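# Seat a taper pin in each crank shaft collar

## Task

For every crank shaft, push a taper pin all the way into the hole in its collar. Each pin can only be fully seated when it enters its hole from the correct side. A pin counts only if it stays seated on its own once the robot lets go.

## Robot and tools

Robot: two six-joint arms, left_arm and right_arm, each ending in a parallel two-finger gripper. The names are labels only and have nothing to do with image sides. A part you hold may occasionally get a brief tug, and loose objects may get nudged. Nothing may leave the table.

Frame: a single scene frame for both arms. The origin sits on the table surface midway between the arms. +x points out over the table, +z points up, and left_arm is on the +y side. Positions are in metres. Orientations are quaternions written w, x, y, z. The gripper's fingers point along its own +z axis and close along its own y axis. The reported end_effector_position is the spot between the pads when shut. Closed fingertips stick out about 33 mm past it, open ones about 9 mm. While closing, the tips travel roughly 24 mm further from the arm, so keep that much room above any surface. Reported hand positions get less accurate the further the arm reaches.

The row: every motion command uses rows of 20 numbers, even when only one arm moves. Numbers 1 to 10 are left_arm: x, y, z, qw, qx, qy, qz, then gripper position, force_limit, speed. Numbers 11 to 20 are the same ten for right_arm. x, y, z and the quaternion form an absolute pose target for that gripper in the scene frame. They are not offsets. The three gripper numbers each run from -1 to 1. position: +1 means fully open (140 mm), about -0.8 means the pads touch, and -1 means close until blocked. force_limit on parts up to 40 mm wide is about 14 N at -1, 60 N at 0 and 107 N at +1. speed is about 30 mm/s at -1, 140 at 0 and 250 at +1. A 0 in these slots is a real command. To leave a gripper unchanged, resend its previous three numbers. To keep an arm still, resend its full pose from the last result before it stopped, with its gripper numbers. To keep an orientation, repeat the same quaternion every row rather than copying a drifted reported one.

Limits on targets: for each control step the controller clips the target to at most 70 mm and 16 degrees from the measured pose. When it cannot satisfy both, it favours position. An action is rejected for both arms if any target lies over 0.6 m from that gripper along any of the gripper's own axes. If the first action fails this check, or any action is malformed, the whole call is rejected and nothing moves. Elbows stop just before fully straight.

Tools:
execute_actions(actions): a list of actions. Each action is a table of up to 15 rows, and each row lasts one 1/30 s step. If there are fewer rows, the last row is held until 15 steps pass. Passing an empty list just returns the current state and images.
move(target, speed, stop_force, blocking): target is one 20-number row. Each gripper travels in a straight line to its pose, and both arms finish together, in 0.5 to 10 s. speed is m/s, 0.002 to 0.5, default 0.25; turning is capped at twice that in rad/s. The path ignores obstacles and the other arm, and the real hand lags and can overshoot speed near full stretch. stop_force is one value for both arms, 20 to 80 N, and cannot be used in the first 0.2 s. An arm's path ends when the push against its motion exceeds that value for 2 steps. The arm then steps back 2 steps and holds, so it may still press harder for about a second. Use a very slow speed with stop_force, and skip it when the gripper also rotates. Also skip it when pulling away from something you are pressing on. A target within 1.5 mm and 0.5 degrees counts as still. blocking=false returns after 0.5 s; it cannot be combined with stop_force. Check it with wait(0). Other motion is refused until it ends or you call stop.
wait(seconds): 0 to 10; arms hold their last command, and a running move continues.
stop(): brakes a running move; it needs braking room, and the fingers carry on.
zoom_image(camera, region): region is [x0, y0, x1, y1] in pixels, at most 504 by 504. Cameras: cam_head_left, cam_head_right, cam_high, cam_low, cam_left_wrist, cam_right_wrist, each 504x504, with calibration supplied.
finished_scene(scene): ends the current scene by its number, permanently; it reports success.

Results: a state line gives each gripper's position, quaternion and velocities. Hand target lines show where each arm is currently being driven. Step readings list positions at some steps, and HELD marks steps where an arm's command was held back. A pose unreachable line means the clearance check altered that arm's command. Flange force is the estimated outside force at the gripper, including held weight, and is noisy. no reading means there is no estimate. object_status codes: 0 moving, 1 blocked while opening, 2 blocked while closing (a grip), 3 reached target or pads met. position_measured runs from 3 (open) to 230 (pads met). To grip harder while status is 2, raise force_limit and nudge position, for example -1 to -0.98. A move adds a move: line with its outcome: done, off_target, moving, held, fault or contact. It may also name limits: paced means the pose was clipped, and held means some steps were blocked, after which the arm can jump fast.

Avoid: a joint torque at its limit or an outside force of 144 N causes a 10 s fault stop. Load limits in N m are 323 for waist and shoulder, 152 for elbow, and 42.7 for each wrist joint. Stiff arms can fault even slightly past a firm contact. Avoid arm-to-arm collisions, slams, drops and hard shoves. Holding loads heats motors; heed MOTOR HOT warnings. Favour smooth, efficient motions.

Each tool is called as a command line: name --argument value for each argument, lists and objects as JSON in quotes; but a table of rows of numbers goes row by row, as --pt "numbers of a row", without its own name.

## Session

execute_actions --actions '[]'

Scene clock: 0.00 s.
left_arm: end_effector_position=(+0.5438, +0.8886, +0.1943) position_measured=3 object_status=3 end_effector_quat_wxyz=(+0.111, +0.955, -0.174, -0.214) end_effector_velocity=(-0.001, -0.000, -0.001) end_effector_angular_velocity=(-0.000, +0.002, +0.000) | right_arm: end_effector_position=(+0.2515, +0.1605, +0.3754) position_measured=3 object_status=3 end_effector_quat_wxyz=(+0.028, -0.594, +0.614, +0.520) end_effector_velocity=(+0.001, +0.000, -0.001) end_effector_angular_velocity=(-0.001, +0.001, -0.000)
Joint positions: left_arm=[0.375 0.575 1.332 0.075 1.716 2.384] | right_arm=[0.812 0.394 1.537 1.188 1.178 3.671]
Joint velocities: left_arm=[ 0.     0.     0.002  0.001 -0.    -0.001] | right_arm=[-0.     0.001 -0.     0.     0.    -0.   ]
Flange force (N, the push that the arm receives, along the gripper's own x y z axes): no reading
Hand target (left_arm): +0.544, +0.889, +0.194; +0.111, +0.955, -0.174, -0.214
Hand target (right_arm): +0.252, +0.160, +0.375; -0.028, +0.594, -0.614, -0.520

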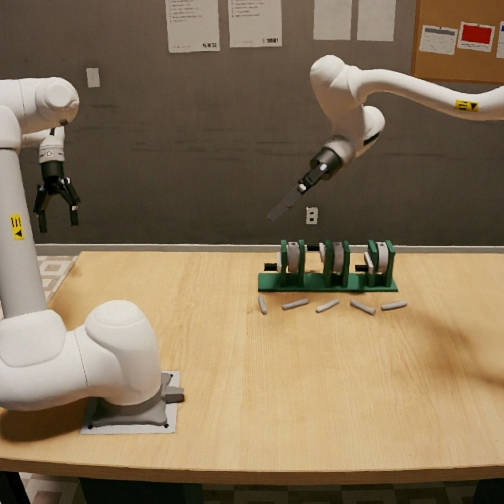

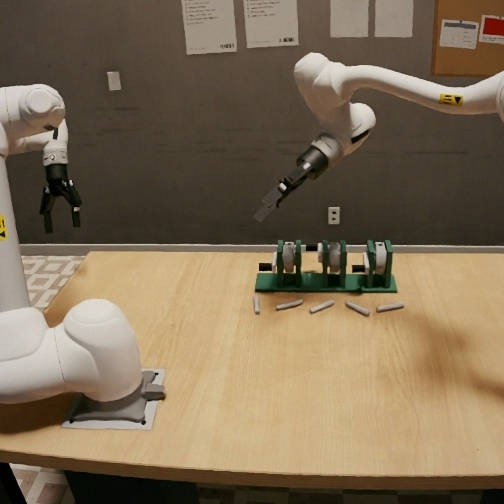

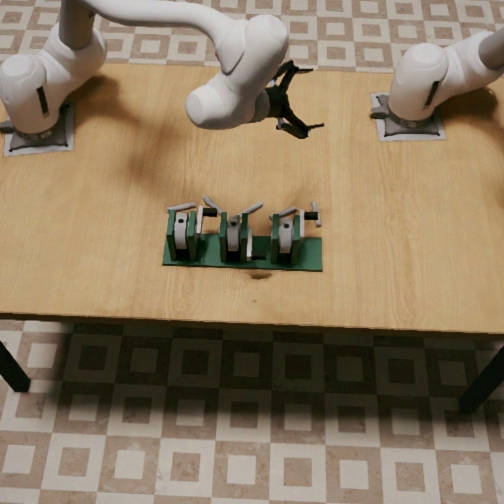

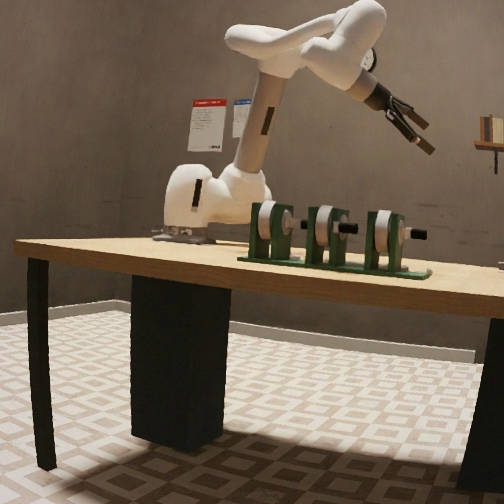

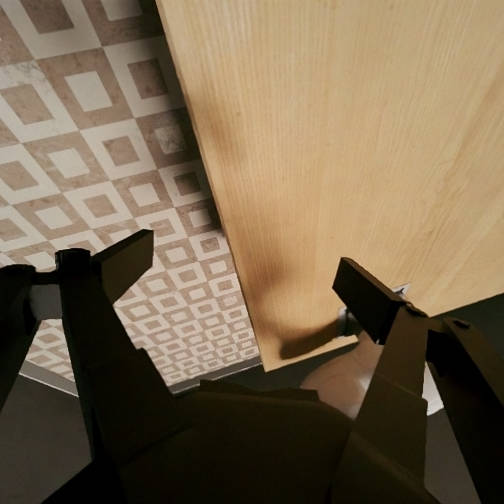

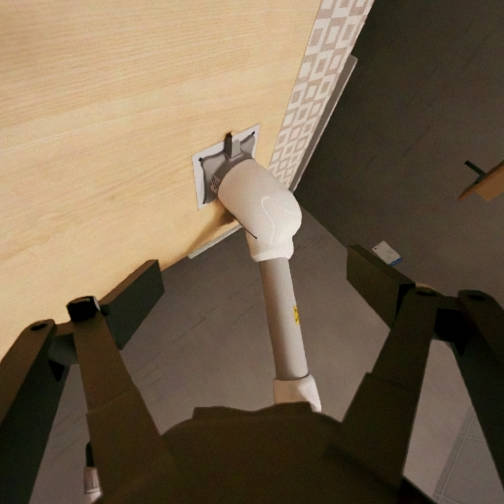

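zoom_image --camera "cam_high" --region '[150,180,340,290]'

zoom_image --camera "cam_head_left" --region '[245,225,425,325]'

zoom_image --camera "cam_low" --region '[230,185,440,290]'

Region (150, 180, 340, 290) of cam_high's 504x504 image, scaled by 2.653, with more detail than that image has; it fills the top 292 rows of this view, and the rest is white.

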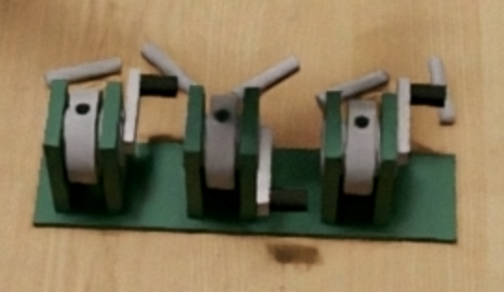

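Region (245, 225, 425, 325) of cam_head_left's 504x504 image, scaled by 2.800, with more detail than that image has.

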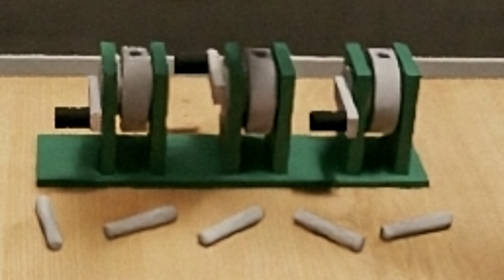

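Region (230, 185, 440, 290) of cam_low's 504x504 image, scaled by 2.400, with more detail than that image has.

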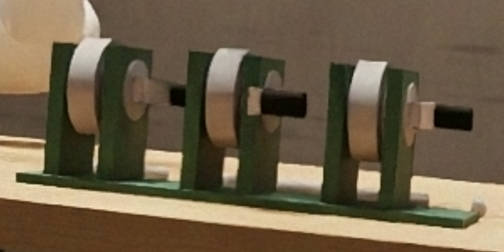

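move --target '[0.4,0.5,0.3,0,1,0,0,1,0,0,0.44,-0.06,0.27,0,1,0,0,1,0,0]' --speed 0.4

zoom_image --camera "cam_right_wrist" --region '[80,80,420,330]'

Scene clock: 4.23 s.
left_arm: end_effector_position=(+0.3995, +0.4998, +0.3001) position_measured=3 object_status=3 end_effector_quat_wxyz=(+0.001, +1.000, +0.000, -0.000) end_effector_velocity=(-0.000, -0.001, +0.000) end_effector_angular_velocity=(-0.001, -0.002, -0.000) | right_arm: end_effector_position=(+0.4398, -0.0597, +0.2697) position_measured=3 object_status=3 end_effector_quat_wxyz=(-0.000, +1.000, +0.001, -0.000) end_effector_velocity=(-0.000, +0.000, -0.000) end_effector_angular_velocity=(-0.000, -0.000, +0.001)
Joint positions: left_arm=[-0.2   -0.123  1.938 -0.002  1.327  1.456] | right_arm=[0.82  0.359 1.448 0.001 1.334 2.56 ]
Joint velocities: left_arm=[-0.001 -0.002  0.001 -0.001 -0.001 -0.   ] | right_arm=[ 0.001  0.     0.    -0.    -0.001 -0.001]
Flange force (N, the push that the arm receives, along the gripper's own x y z axes): left_arm=[-0.7 0.6 1.2] | right_arm=[-3.1 -0.3 1.0]
Hand target (left_arm): +0.400, +0.500, +0.300; +0.001, +1.000, +0.000, -0.000
Hand target (right_arm): +0.440, -0.060, +0.270; -0.000, +1.000, +0.001, -0.000
Off the commanded pose (left_arm): 0.001 m, 0 deg.
Off the commanded pose (right_arm): 0.000 m, 0 deg.
move: done
camera_calibration (this result's frames):
cam_left_wrist: T_world_to_cam=[[0.161338, -0.986299, 0.0344231, 0.412871], [-0.935084, -0.141621, 0.324903, 0.350817], [-0.315577, -0.0846078, -0.945121, 0.621581], [0, 0, 0, 1]] pos_world=[0.457587, 0.509488, 0.459275]
cam_right_wrist: T_world_to_cam=[[-0.0773492, -0.996978, 0.00725482, -0.0310778], [-0.942659, 0.0755007, 0.325104, 0.34244], [-0.324669, 0.0183077, -0.94565, 0.572688], [0, 0, 0, 1]] pos_world=[0.506335, -0.067323, 0.430459]

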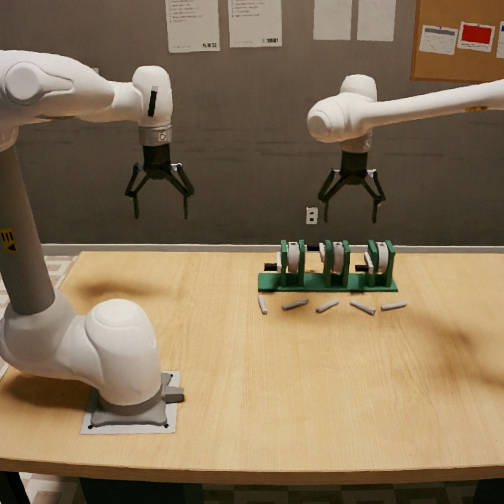

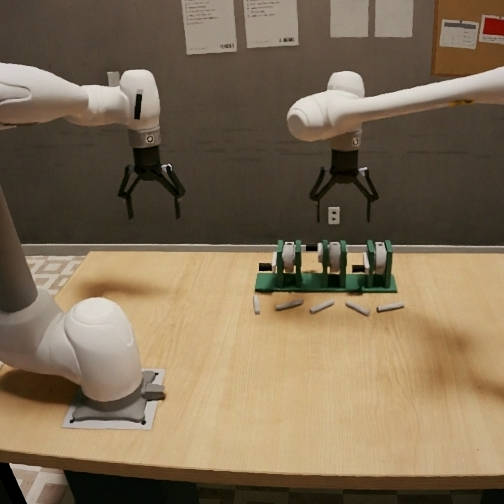

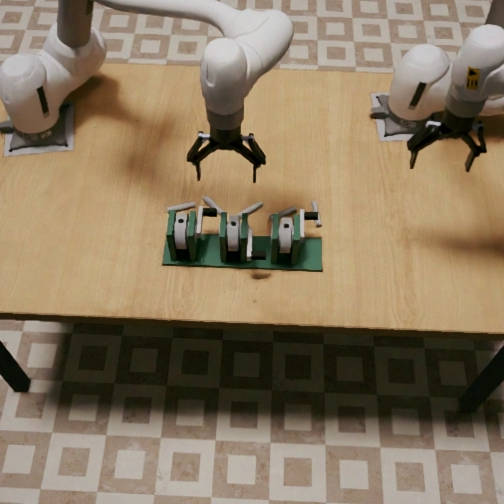

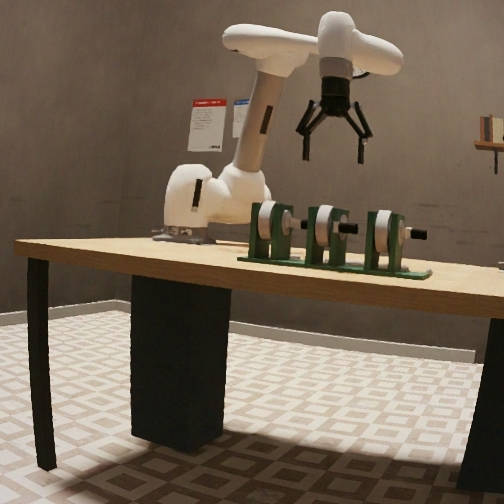

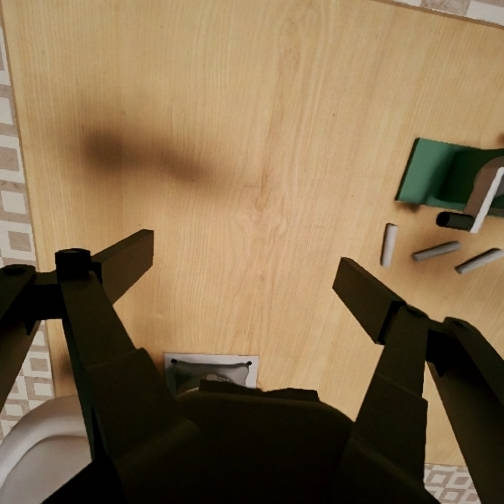

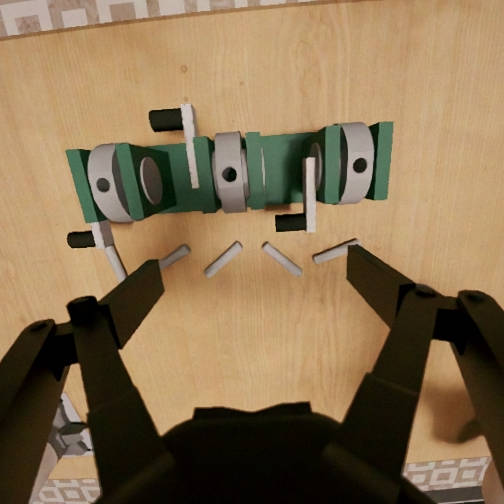

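Region (80, 80, 420, 330) of cam_right_wrist's 504x504 image, scaled by 1.482, with more detail than that image has; it fills the top 371 rows of this view, and the rest is white.

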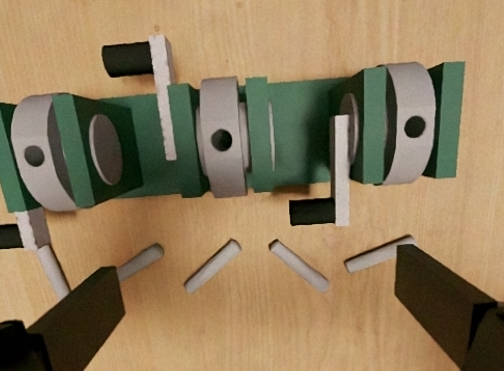

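zoom_image --camera "cam_right_wrist" --region '[200,145,260,205]'

zoom_image --camera "cam_right_wrist" --region '[330,135,390,195]'

zoom_image --camera "cam_right_wrist" --region '[75,155,135,215]'

zoom_image --camera "cam_right_wrist" --region '[195,230,315,290]'

zoom_image --camera "cam_head_left" --region '[250,285,345,320]'

zoom_image --camera "cam_head_left" --region '[320,285,415,320]'

Region (200, 145, 260, 205) of cam_right_wrist's 504x504 image, scaled by 8.400, with more detail than that image has.

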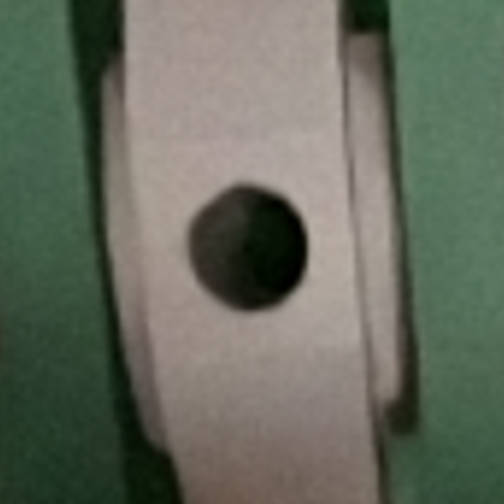

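Region (330, 135, 390, 195) of cam_right_wrist's 504x504 image, scaled by 8.400, with more detail than that image has.

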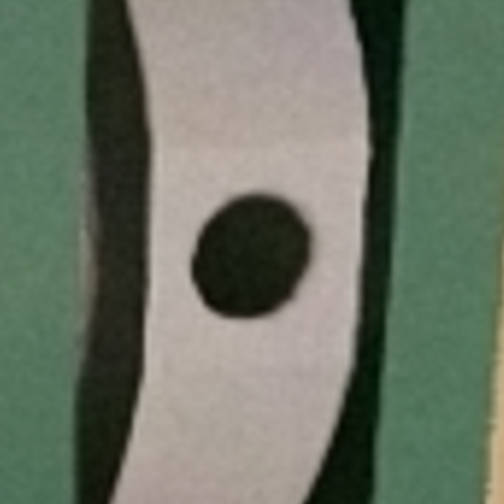

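Region (75, 155, 135, 215) of cam_right_wrist's 504x504 image, scaled by 8.400, with more detail than that image has.

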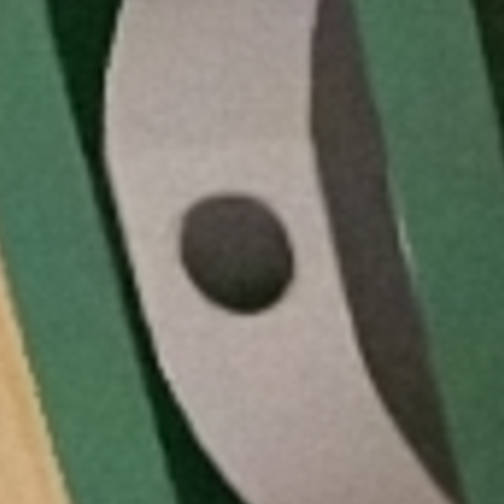

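Region (195, 230, 315, 290) of cam_right_wrist's 504x504 image, scaled by 4.200, with more detail than that image has.

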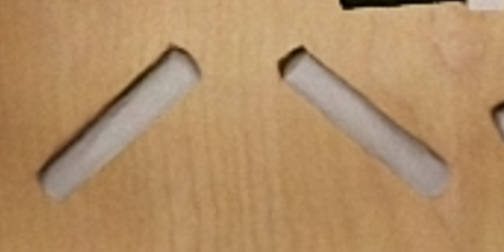

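Region (250, 285, 345, 320) of cam_head_left's 504x504 image, scaled by 5.305, with more detail than that image has; it fills the top 186 rows of this view, and the rest is white.

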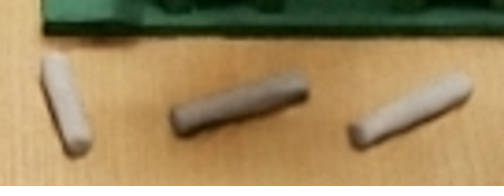

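Region (320, 285, 415, 320) of cam_head_left's 504x504 image, scaled by 5.305, with more detail than that image has; it fills the top 186 rows of this view, and the rest is white.

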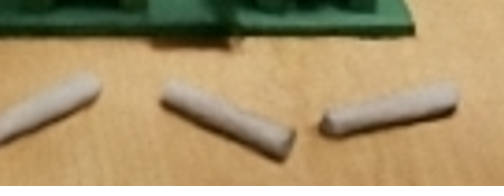

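move --target '[0.346,0.119,0.07,0.2,0.788,-0.482,0.327,-0.2,1,0,0.31,-0.149,0.2,-0.15,0.85,0.361,0.352,-0.3,1,0]'

move --target '[0.346,0.119,0.05,0.2,0.788,-0.482,0.327,-0.2,1,0,0.31,-0.149,0.05,-0.15,0.85,0.361,0.352,-0.3,1,0]'

Scene clock: 11.93 s.
left_arm: end_effector_position=(+0.3459, +0.1196, +0.0700) position_measured=154 object_status=3 end_effector_quat_wxyz=(+0.200, +0.789, -0.481, +0.326) end_effector_velocity=(-0.000, -0.001, -0.000) end_effector_angular_velocity=(-0.002, -0.003, +0.000) | right_arm: end_effector_position=(+0.3101, -0.1497, +0.1997) position_measured=167 object_status=3 end_effector_quat_wxyz=(-0.150, +0.850, +0.361, +0.352) end_effector_velocity=(-0.000, -0.000, +0.000) end_effector_angular_velocity=(+0.000, -0.000, +0.000)
Joint positions: left_arm=[-0.738  0.08   2.474 -1.998  0.341  3.915] | right_arm=[ 1.079 -0.065  2.281 -1.031  0.363  2.899]
Joint velocities: left_arm=[-0.002  0.001  0.003 -0.023  0.002  0.022] | right_arm=[ 0.001 -0.     0.    -0.     0.     0.   ]
Flange force (N, the push that the arm receives, along the gripper's own x y z axes): no reading
Hand target (left_arm): +0.346, +0.120, +0.070; +0.200, +0.789, -0.481, +0.326
Hand target (right_arm): +0.310, -0.150, +0.200; -0.150, +0.850, +0.361, +0.352
Off the commanded pose (left_arm): 0.001 m, 0 deg.
Off the commanded pose (right_arm): 0.001 m, 0 deg.
move: done
camera_calibration (this result's frames):
cam_left_wrist: T_world_to_cam=[[-0.835935, -0.531051, 0.138554, 0.337648], [-0.533669, 0.727593, -0.431052, 0.13165], [0.1281, -0.434274, -0.891626, 0.239595], [0, 0, 0, 1]] pos_world=[0.321817, 0.18757, 0.223595]
cam_right_wrist: T_world_to_cam=[[0.67511, -0.735975, -0.0506614, -0.313064], [-0.677992, -0.591921, -0.435839, 0.219689], [0.290779, 0.328587, -0.898598, 0.312278], [0, 0, 0, 1]] pos_world=[0.269496, -0.202979, 0.360501]

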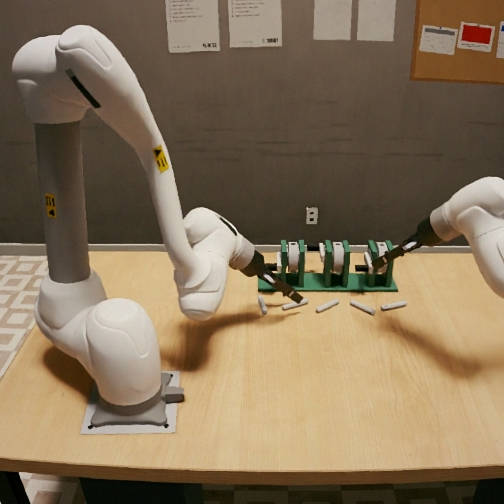

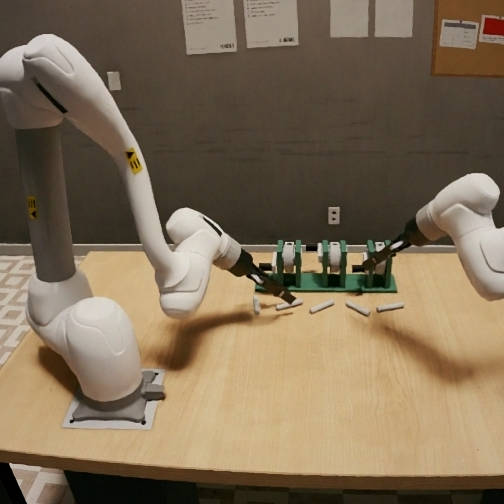

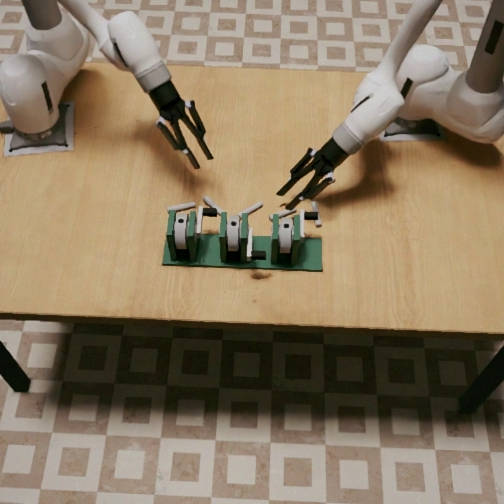

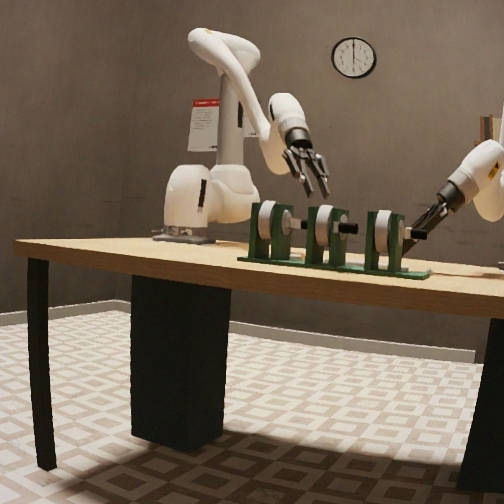

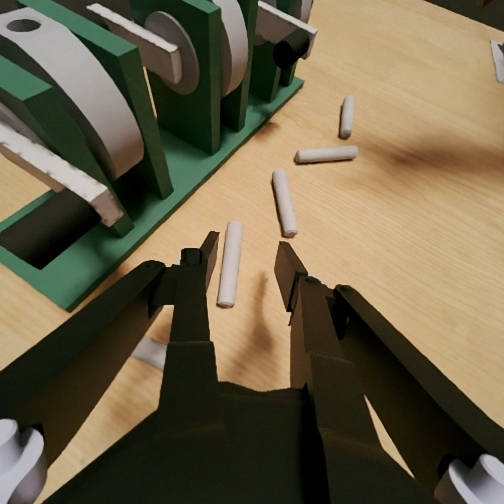

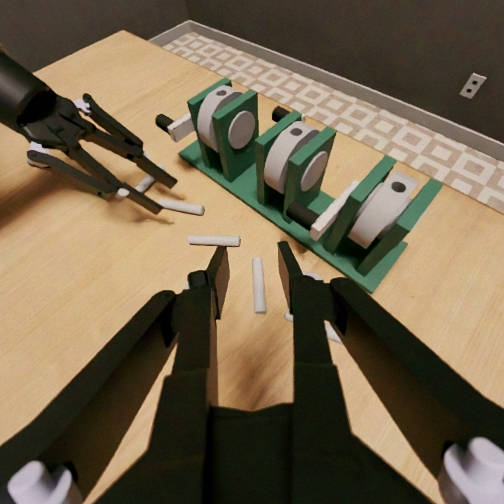

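Scene clock: 13.23 s.
left_arm: end_effector_position=(+0.3460, +0.1190, +0.0500) position_measured=154 object_status=3 end_effector_quat_wxyz=(+0.200, +0.788, -0.482, +0.327) end_effector_velocity=(+0.000, -0.000, +0.000) end_effector_angular_velocity=(-0.001, +0.000, +0.000) | right_arm: end_effector_position=(+0.3100, -0.1495, +0.0500) position_measured=167 object_status=3 end_effector_quat_wxyz=(-0.149, +0.851, +0.361, +0.352) end_effector_velocity=(-0.000, +0.000, -0.001) end_effector_angular_velocity=(+0.002, +0.001, +0.003)
Joint positions: left_arm=[-0.738  0.126  2.488 -2.144  0.37   4.071] | right_arm=[ 1.08   0.186  2.406 -2.084  0.359  4.011]
Joint velocities: left_arm=[ 0.     0.    -0.    -0.001  0.001  0.   ] | right_arm=[-0.001  0.001  0.002 -0.018  0.     0.016]
Flange force (N, the push that the arm receives, along the gripper's own x y z axes): no reading
Hand target (left_arm): +0.346, +0.119, +0.050; +0.200, +0.788, -0.482, +0.327
Hand target (right_arm): +0.310, -0.150, +0.050; -0.149, +0.851, +0.361, +0.352
Off the commanded pose (left_arm): 0.000 m, 0 deg.
Off the commanded pose (right_arm): 0.001 m, 0 deg.
move: done
camera_calibration (this result's frames):
cam_left_wrist: T_world_to_cam=[[-0.836825, -0.529999, 0.137201, 0.340455], [-0.531902, 0.727746, -0.432974, 0.122983], [0.129628, -0.435301, -0.890904, 0.221043], [0, 0, 0, 1]] pos_world=[0.321663, 0.187161, 0.203465]
cam_right_wrist: T_world_to_cam=[[0.674422, -0.736652, -0.0499876, -0.320361], [-0.678386, -0.591506, -0.43579, 0.154661], [0.291458, 0.327818, -0.898659, 0.17733], [0, 0, 0, 1]] pos_world=[0.269294, -0.202643, 0.210745]

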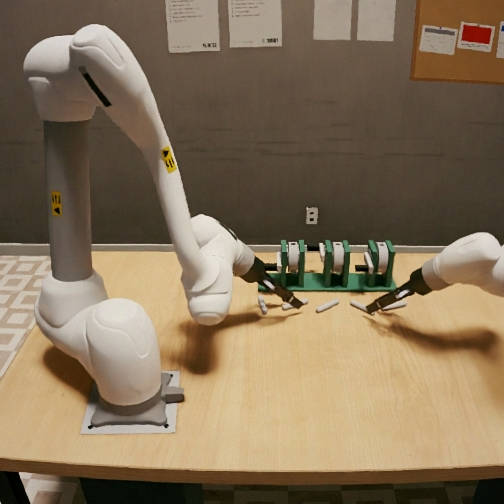

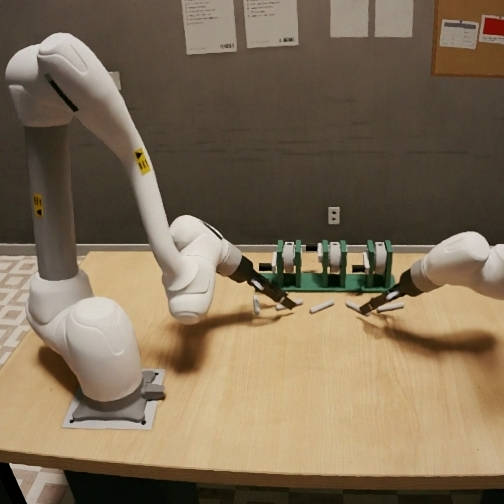

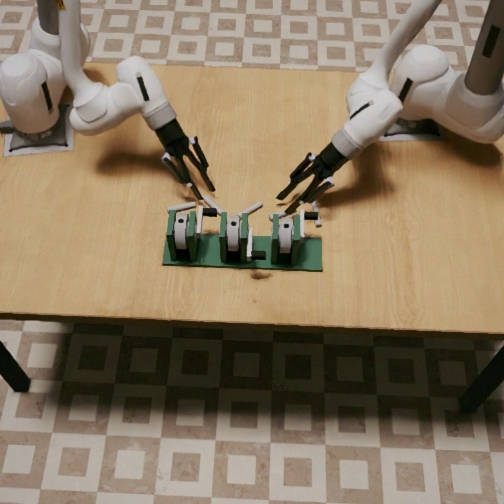

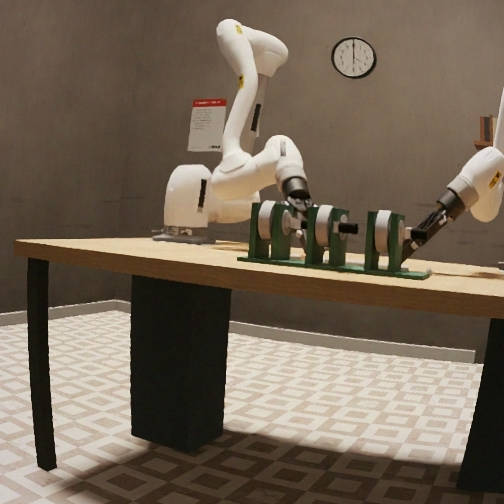

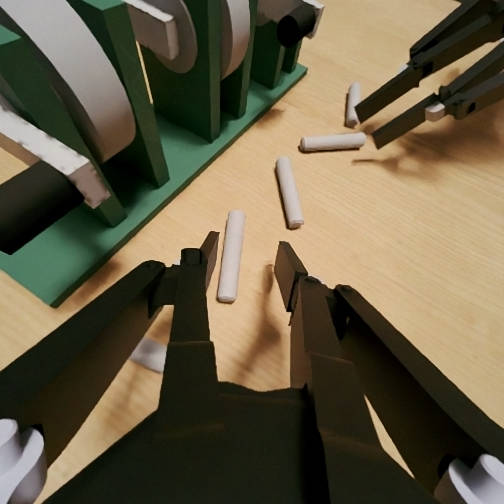

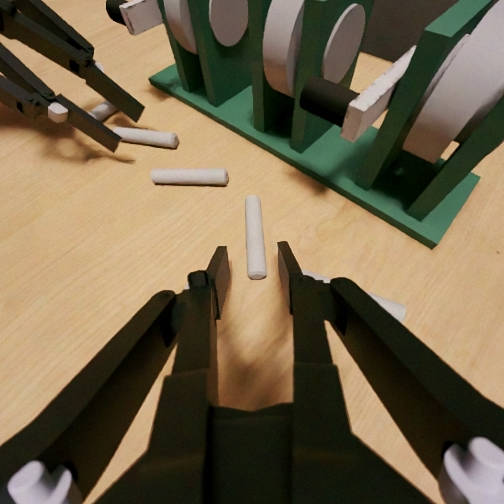

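move --target '[0.347,0.131,0.038,0.2,0.788,-0.482,0.327,-0.3,1,0,0.321,-0.138,0.038,-0.15,0.85,0.361,0.352,-0.3,1,0]' --speed 0.03

zoom_image --camera "cam_head_right" --region '[240,270,410,330]'

zoom_image --camera "cam_left_wrist" --region '[290,60,450,170]'

zoom_image --camera "cam_right_wrist" --region '[30,70,190,180]'

Scene clock: 15.17 s.
left_arm: end_effector_position=(+0.3470, +0.1310, +0.0380) position_measured=167 object_status=3 end_effector_quat_wxyz=(+0.200, +0.788, -0.482, +0.327) end_effector_velocity=(-0.001, +0.000, -0.001) end_effector_angular_velocity=(+0.001, -0.000, -0.002) | right_arm: end_effector_position=(+0.3210, -0.1380, +0.0380) position_measured=167 object_status=3 end_effector_quat_wxyz=(-0.150, +0.850, +0.361, +0.352) end_effector_velocity=(-0.000, +0.001, +0.000) end_effector_angular_velocity=(+0.001, -0.001, +0.001)
Joint positions: left_arm=[-0.71   0.147  2.504 -2.177  0.403  4.133] | right_arm=[ 1.064  0.227  2.388 -2.169  0.365  4.087]
Joint velocities: left_arm=[0.    0.001 0.001 0.001 0.001 0.002] | right_arm=[ 0.001 -0.     0.    -0.002  0.001  0.002]
Flange force (N, the push that the arm receives, along the gripper's own x y z axes): no reading
Hand target (left_arm): +0.347, +0.131, +0.038; +0.200, +0.788, -0.482, +0.327
Hand target (right_arm): +0.321, -0.138, +0.038; -0.150, +0.850, +0.361, +0.352
Off the commanded pose (left_arm): 0.000 m, 0 deg.
Off the commanded pose (right_arm): 0.000 m, 0 deg.
move: done
camera_calibration (this result's frames):
cam_left_wrist: T_world_to_cam=[[-0.83682, -0.530024, 0.137136, 0.349329], [-0.531882, 0.727703, -0.43307, 0.109631], [0.129743, -0.435342, -0.890867, 0.21543], [0, 0, 0, 1]] pos_world=[0.322686, 0.19916, 0.191492]
cam_right_wrist: T_world_to_cam=[[0.674896, -0.736164, -0.0507732, -0.31996], [-0.677877, -0.591333, -0.436815, 0.16363], [0.291544, 0.329223, -0.898117, 0.159747], [0, 0, 0, 1]] pos_world=[0.280288, -0.191376, 0.198702]

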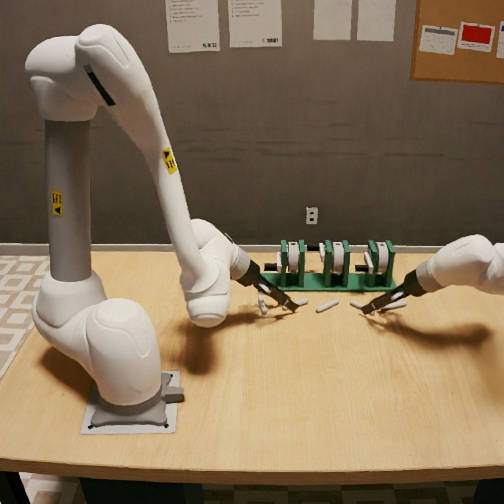

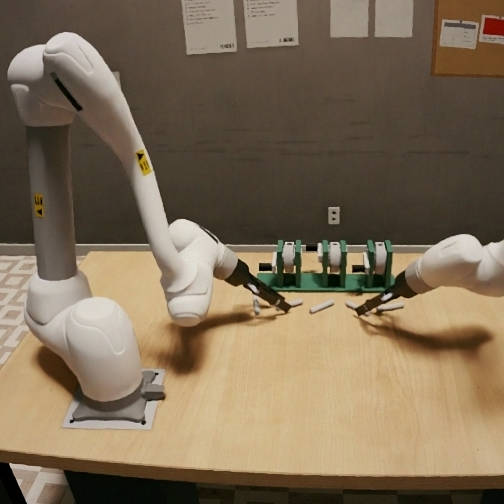

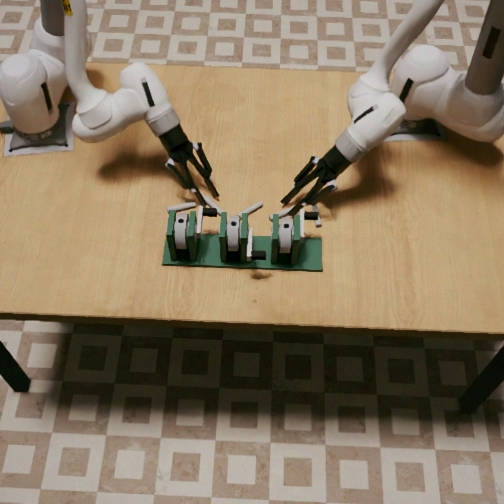

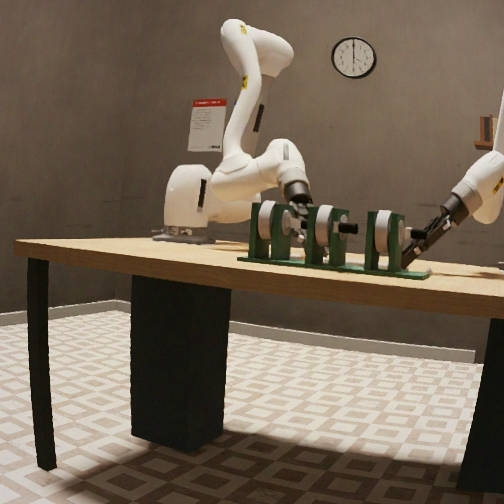

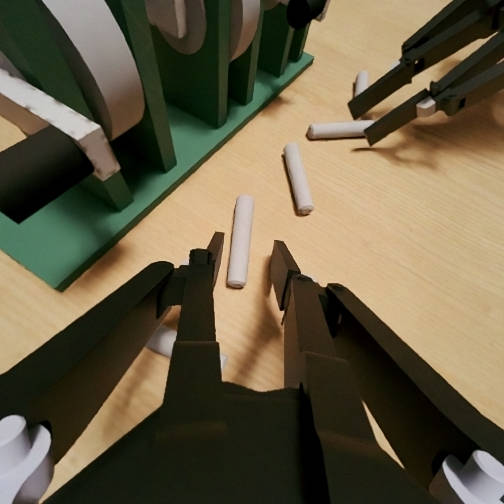

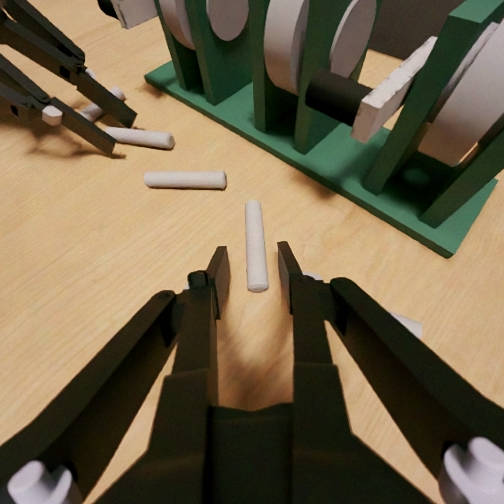

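Region (240, 270, 410, 330) of cam_head_right's 504x504 image, scaled by 2.965, with more detail than that image has; it fills the top 178 rows of this view, and the rest is white.

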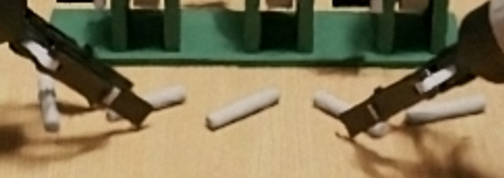

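Region (290, 60, 450, 170) of cam_left_wrist's 504x504 image, scaled by 3.150, with more detail than that image has; it fills the top 346 rows of this view, and the rest is white.

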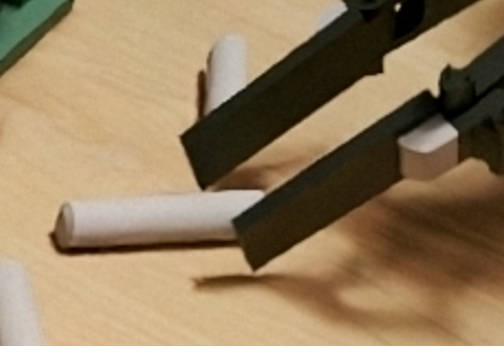

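Region (30, 70, 190, 180) of cam_right_wrist's 504x504 image, scaled by 3.150, with more detail than that image has; it fills the top 346 rows of this view, and the rest is white.

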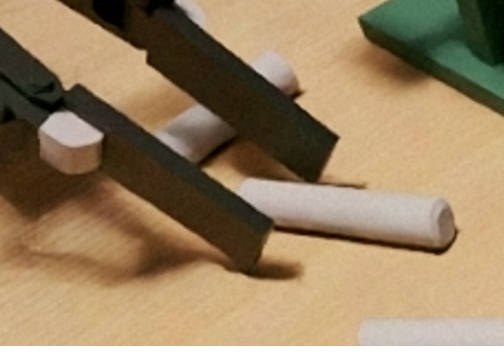

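move --target '[0.348,0.135,0.035,0.2,0.788,-0.482,0.327,-0.4,1,0,0.319,-0.140,0.033,-0.15,0.85,0.361,0.352,-0.4,1,0]' --speed 0.01

zoom_image --camera "cam_left_wrist" --region '[290,60,450,170]'

zoom_image --camera "cam_right_wrist" --region '[30,70,190,180]'

Scene clock: 16.43 s.
left_arm: end_effector_position=(+0.3480, +0.1350, +0.0350) position_measured=179 object_status=3 end_effector_quat_wxyz=(+0.200, +0.788, -0.482, +0.327) end_effector_velocity=(-0.000, +0.000, -0.000) end_effector_angular_velocity=(+0.000, +0.000, +0.001) | right_arm: end_effector_position=(+0.3190, -0.1400, +0.0330) position_measured=179 object_status=3 end_effector_quat_wxyz=(-0.150, +0.850, +0.361, +0.352) end_effector_velocity=(+0.000, -0.000, -0.000) end_effector_angular_velocity=(-0.000, -0.000, -0.000)
Joint positions: left_arm=[-0.699  0.152  2.508 -2.178  0.412  4.146] | right_arm=[ 1.067  0.235  2.395 -2.195  0.374  4.117]
Joint velocities: left_arm=[ 0.    -0.     0.    -0.001 -0.     0.   ] | right_arm=[-0.     0.     0.    -0.001  0.     0.001]
Flange force (N, the push that the arm receives, along the gripper's own x y z axes): no reading
Hand target (left_arm): +0.348, +0.135, +0.035; +0.200, +0.788, -0.482, +0.327
Hand target (right_arm): +0.319, -0.140, +0.033; -0.150, +0.850, +0.361, +0.352
Off the commanded pose (left_arm): 0.000 m, 0 deg.
Off the commanded pose (right_arm): 0.000 m, 0 deg.
move: done
camera_calibration (this result's frames):
cam_left_wrist: T_world_to_cam=[[-0.83681, -0.530036, 0.137151, 0.352683], [-0.531893, 0.727672, -0.433108, 0.105961], [0.129762, -0.435379, -0.890846, 0.214378], [0, 0, 0, 1]] pos_world=[0.323671, 0.203166, 0.188499]
cam_right_wrist: T_world_to_cam=[[0.674927, -0.736133, -0.0508034, -0.320365], [-0.67785, -0.591341, -0.436847, 0.158918], [0.291535, 0.329277, -0.8981, 0.156491], [0, 0, 0, 1]] pos_world=[0.278323, -0.193385, 0.193692]

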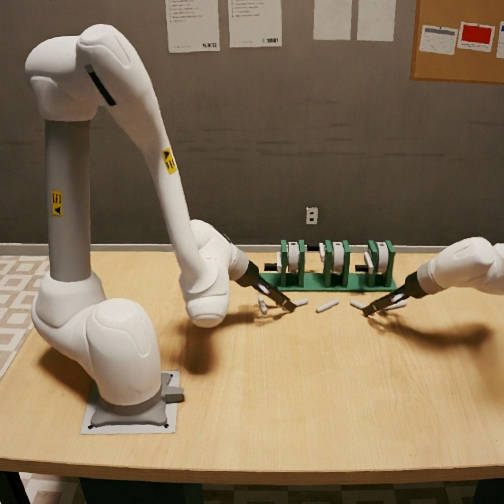

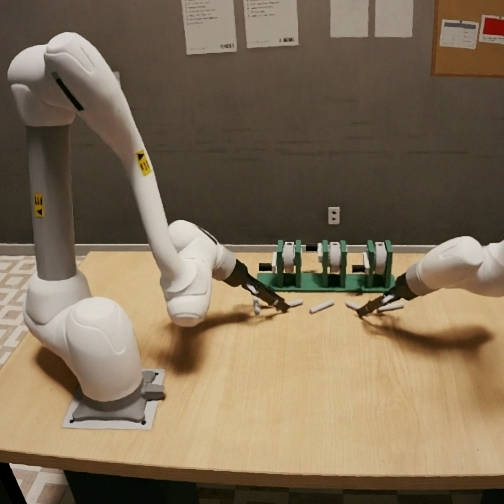

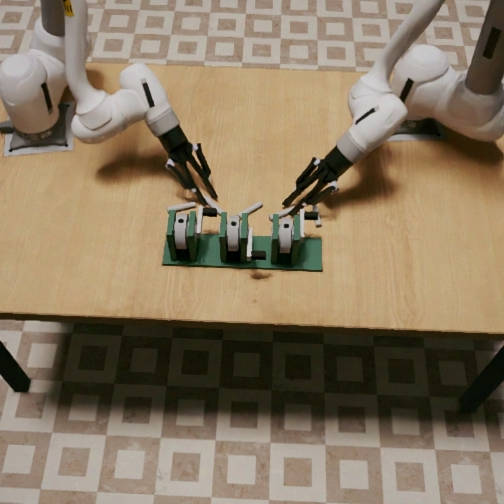

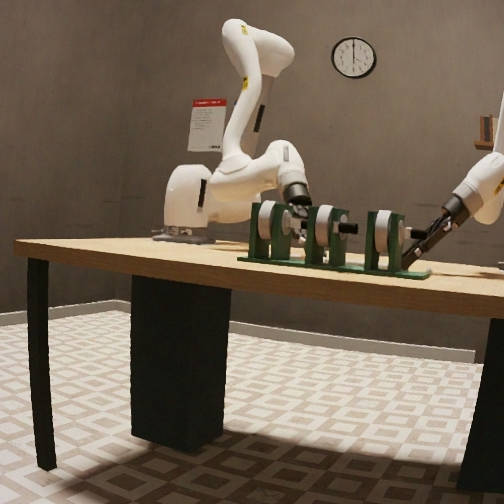

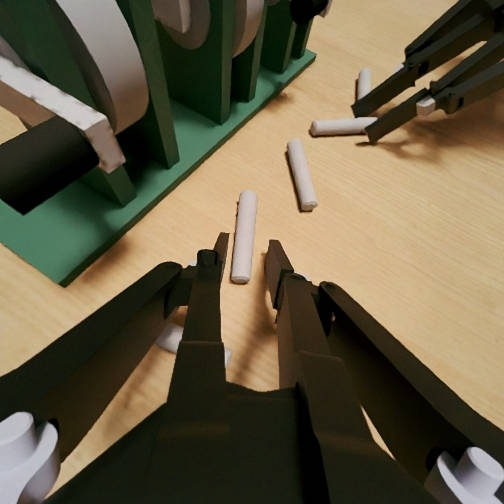

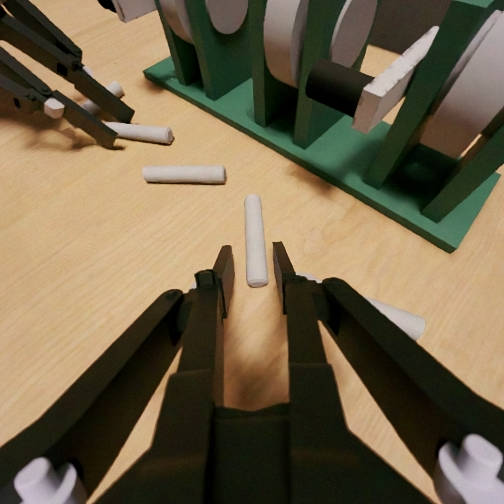

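Region (290, 60, 450, 170) of cam_left_wrist's 504x504 image, scaled by 3.150, with more detail than that image has; it fills the top 346 rows of this view, and the rest is white.

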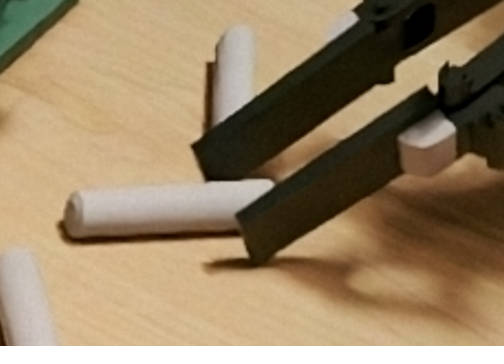

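Region (30, 70, 190, 180) of cam_right_wrist's 504x504 image, scaled by 3.150, with more detail than that image has; it fills the top 346 rows of this view, and the rest is white.

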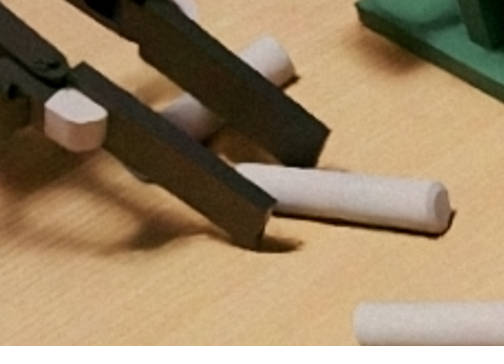

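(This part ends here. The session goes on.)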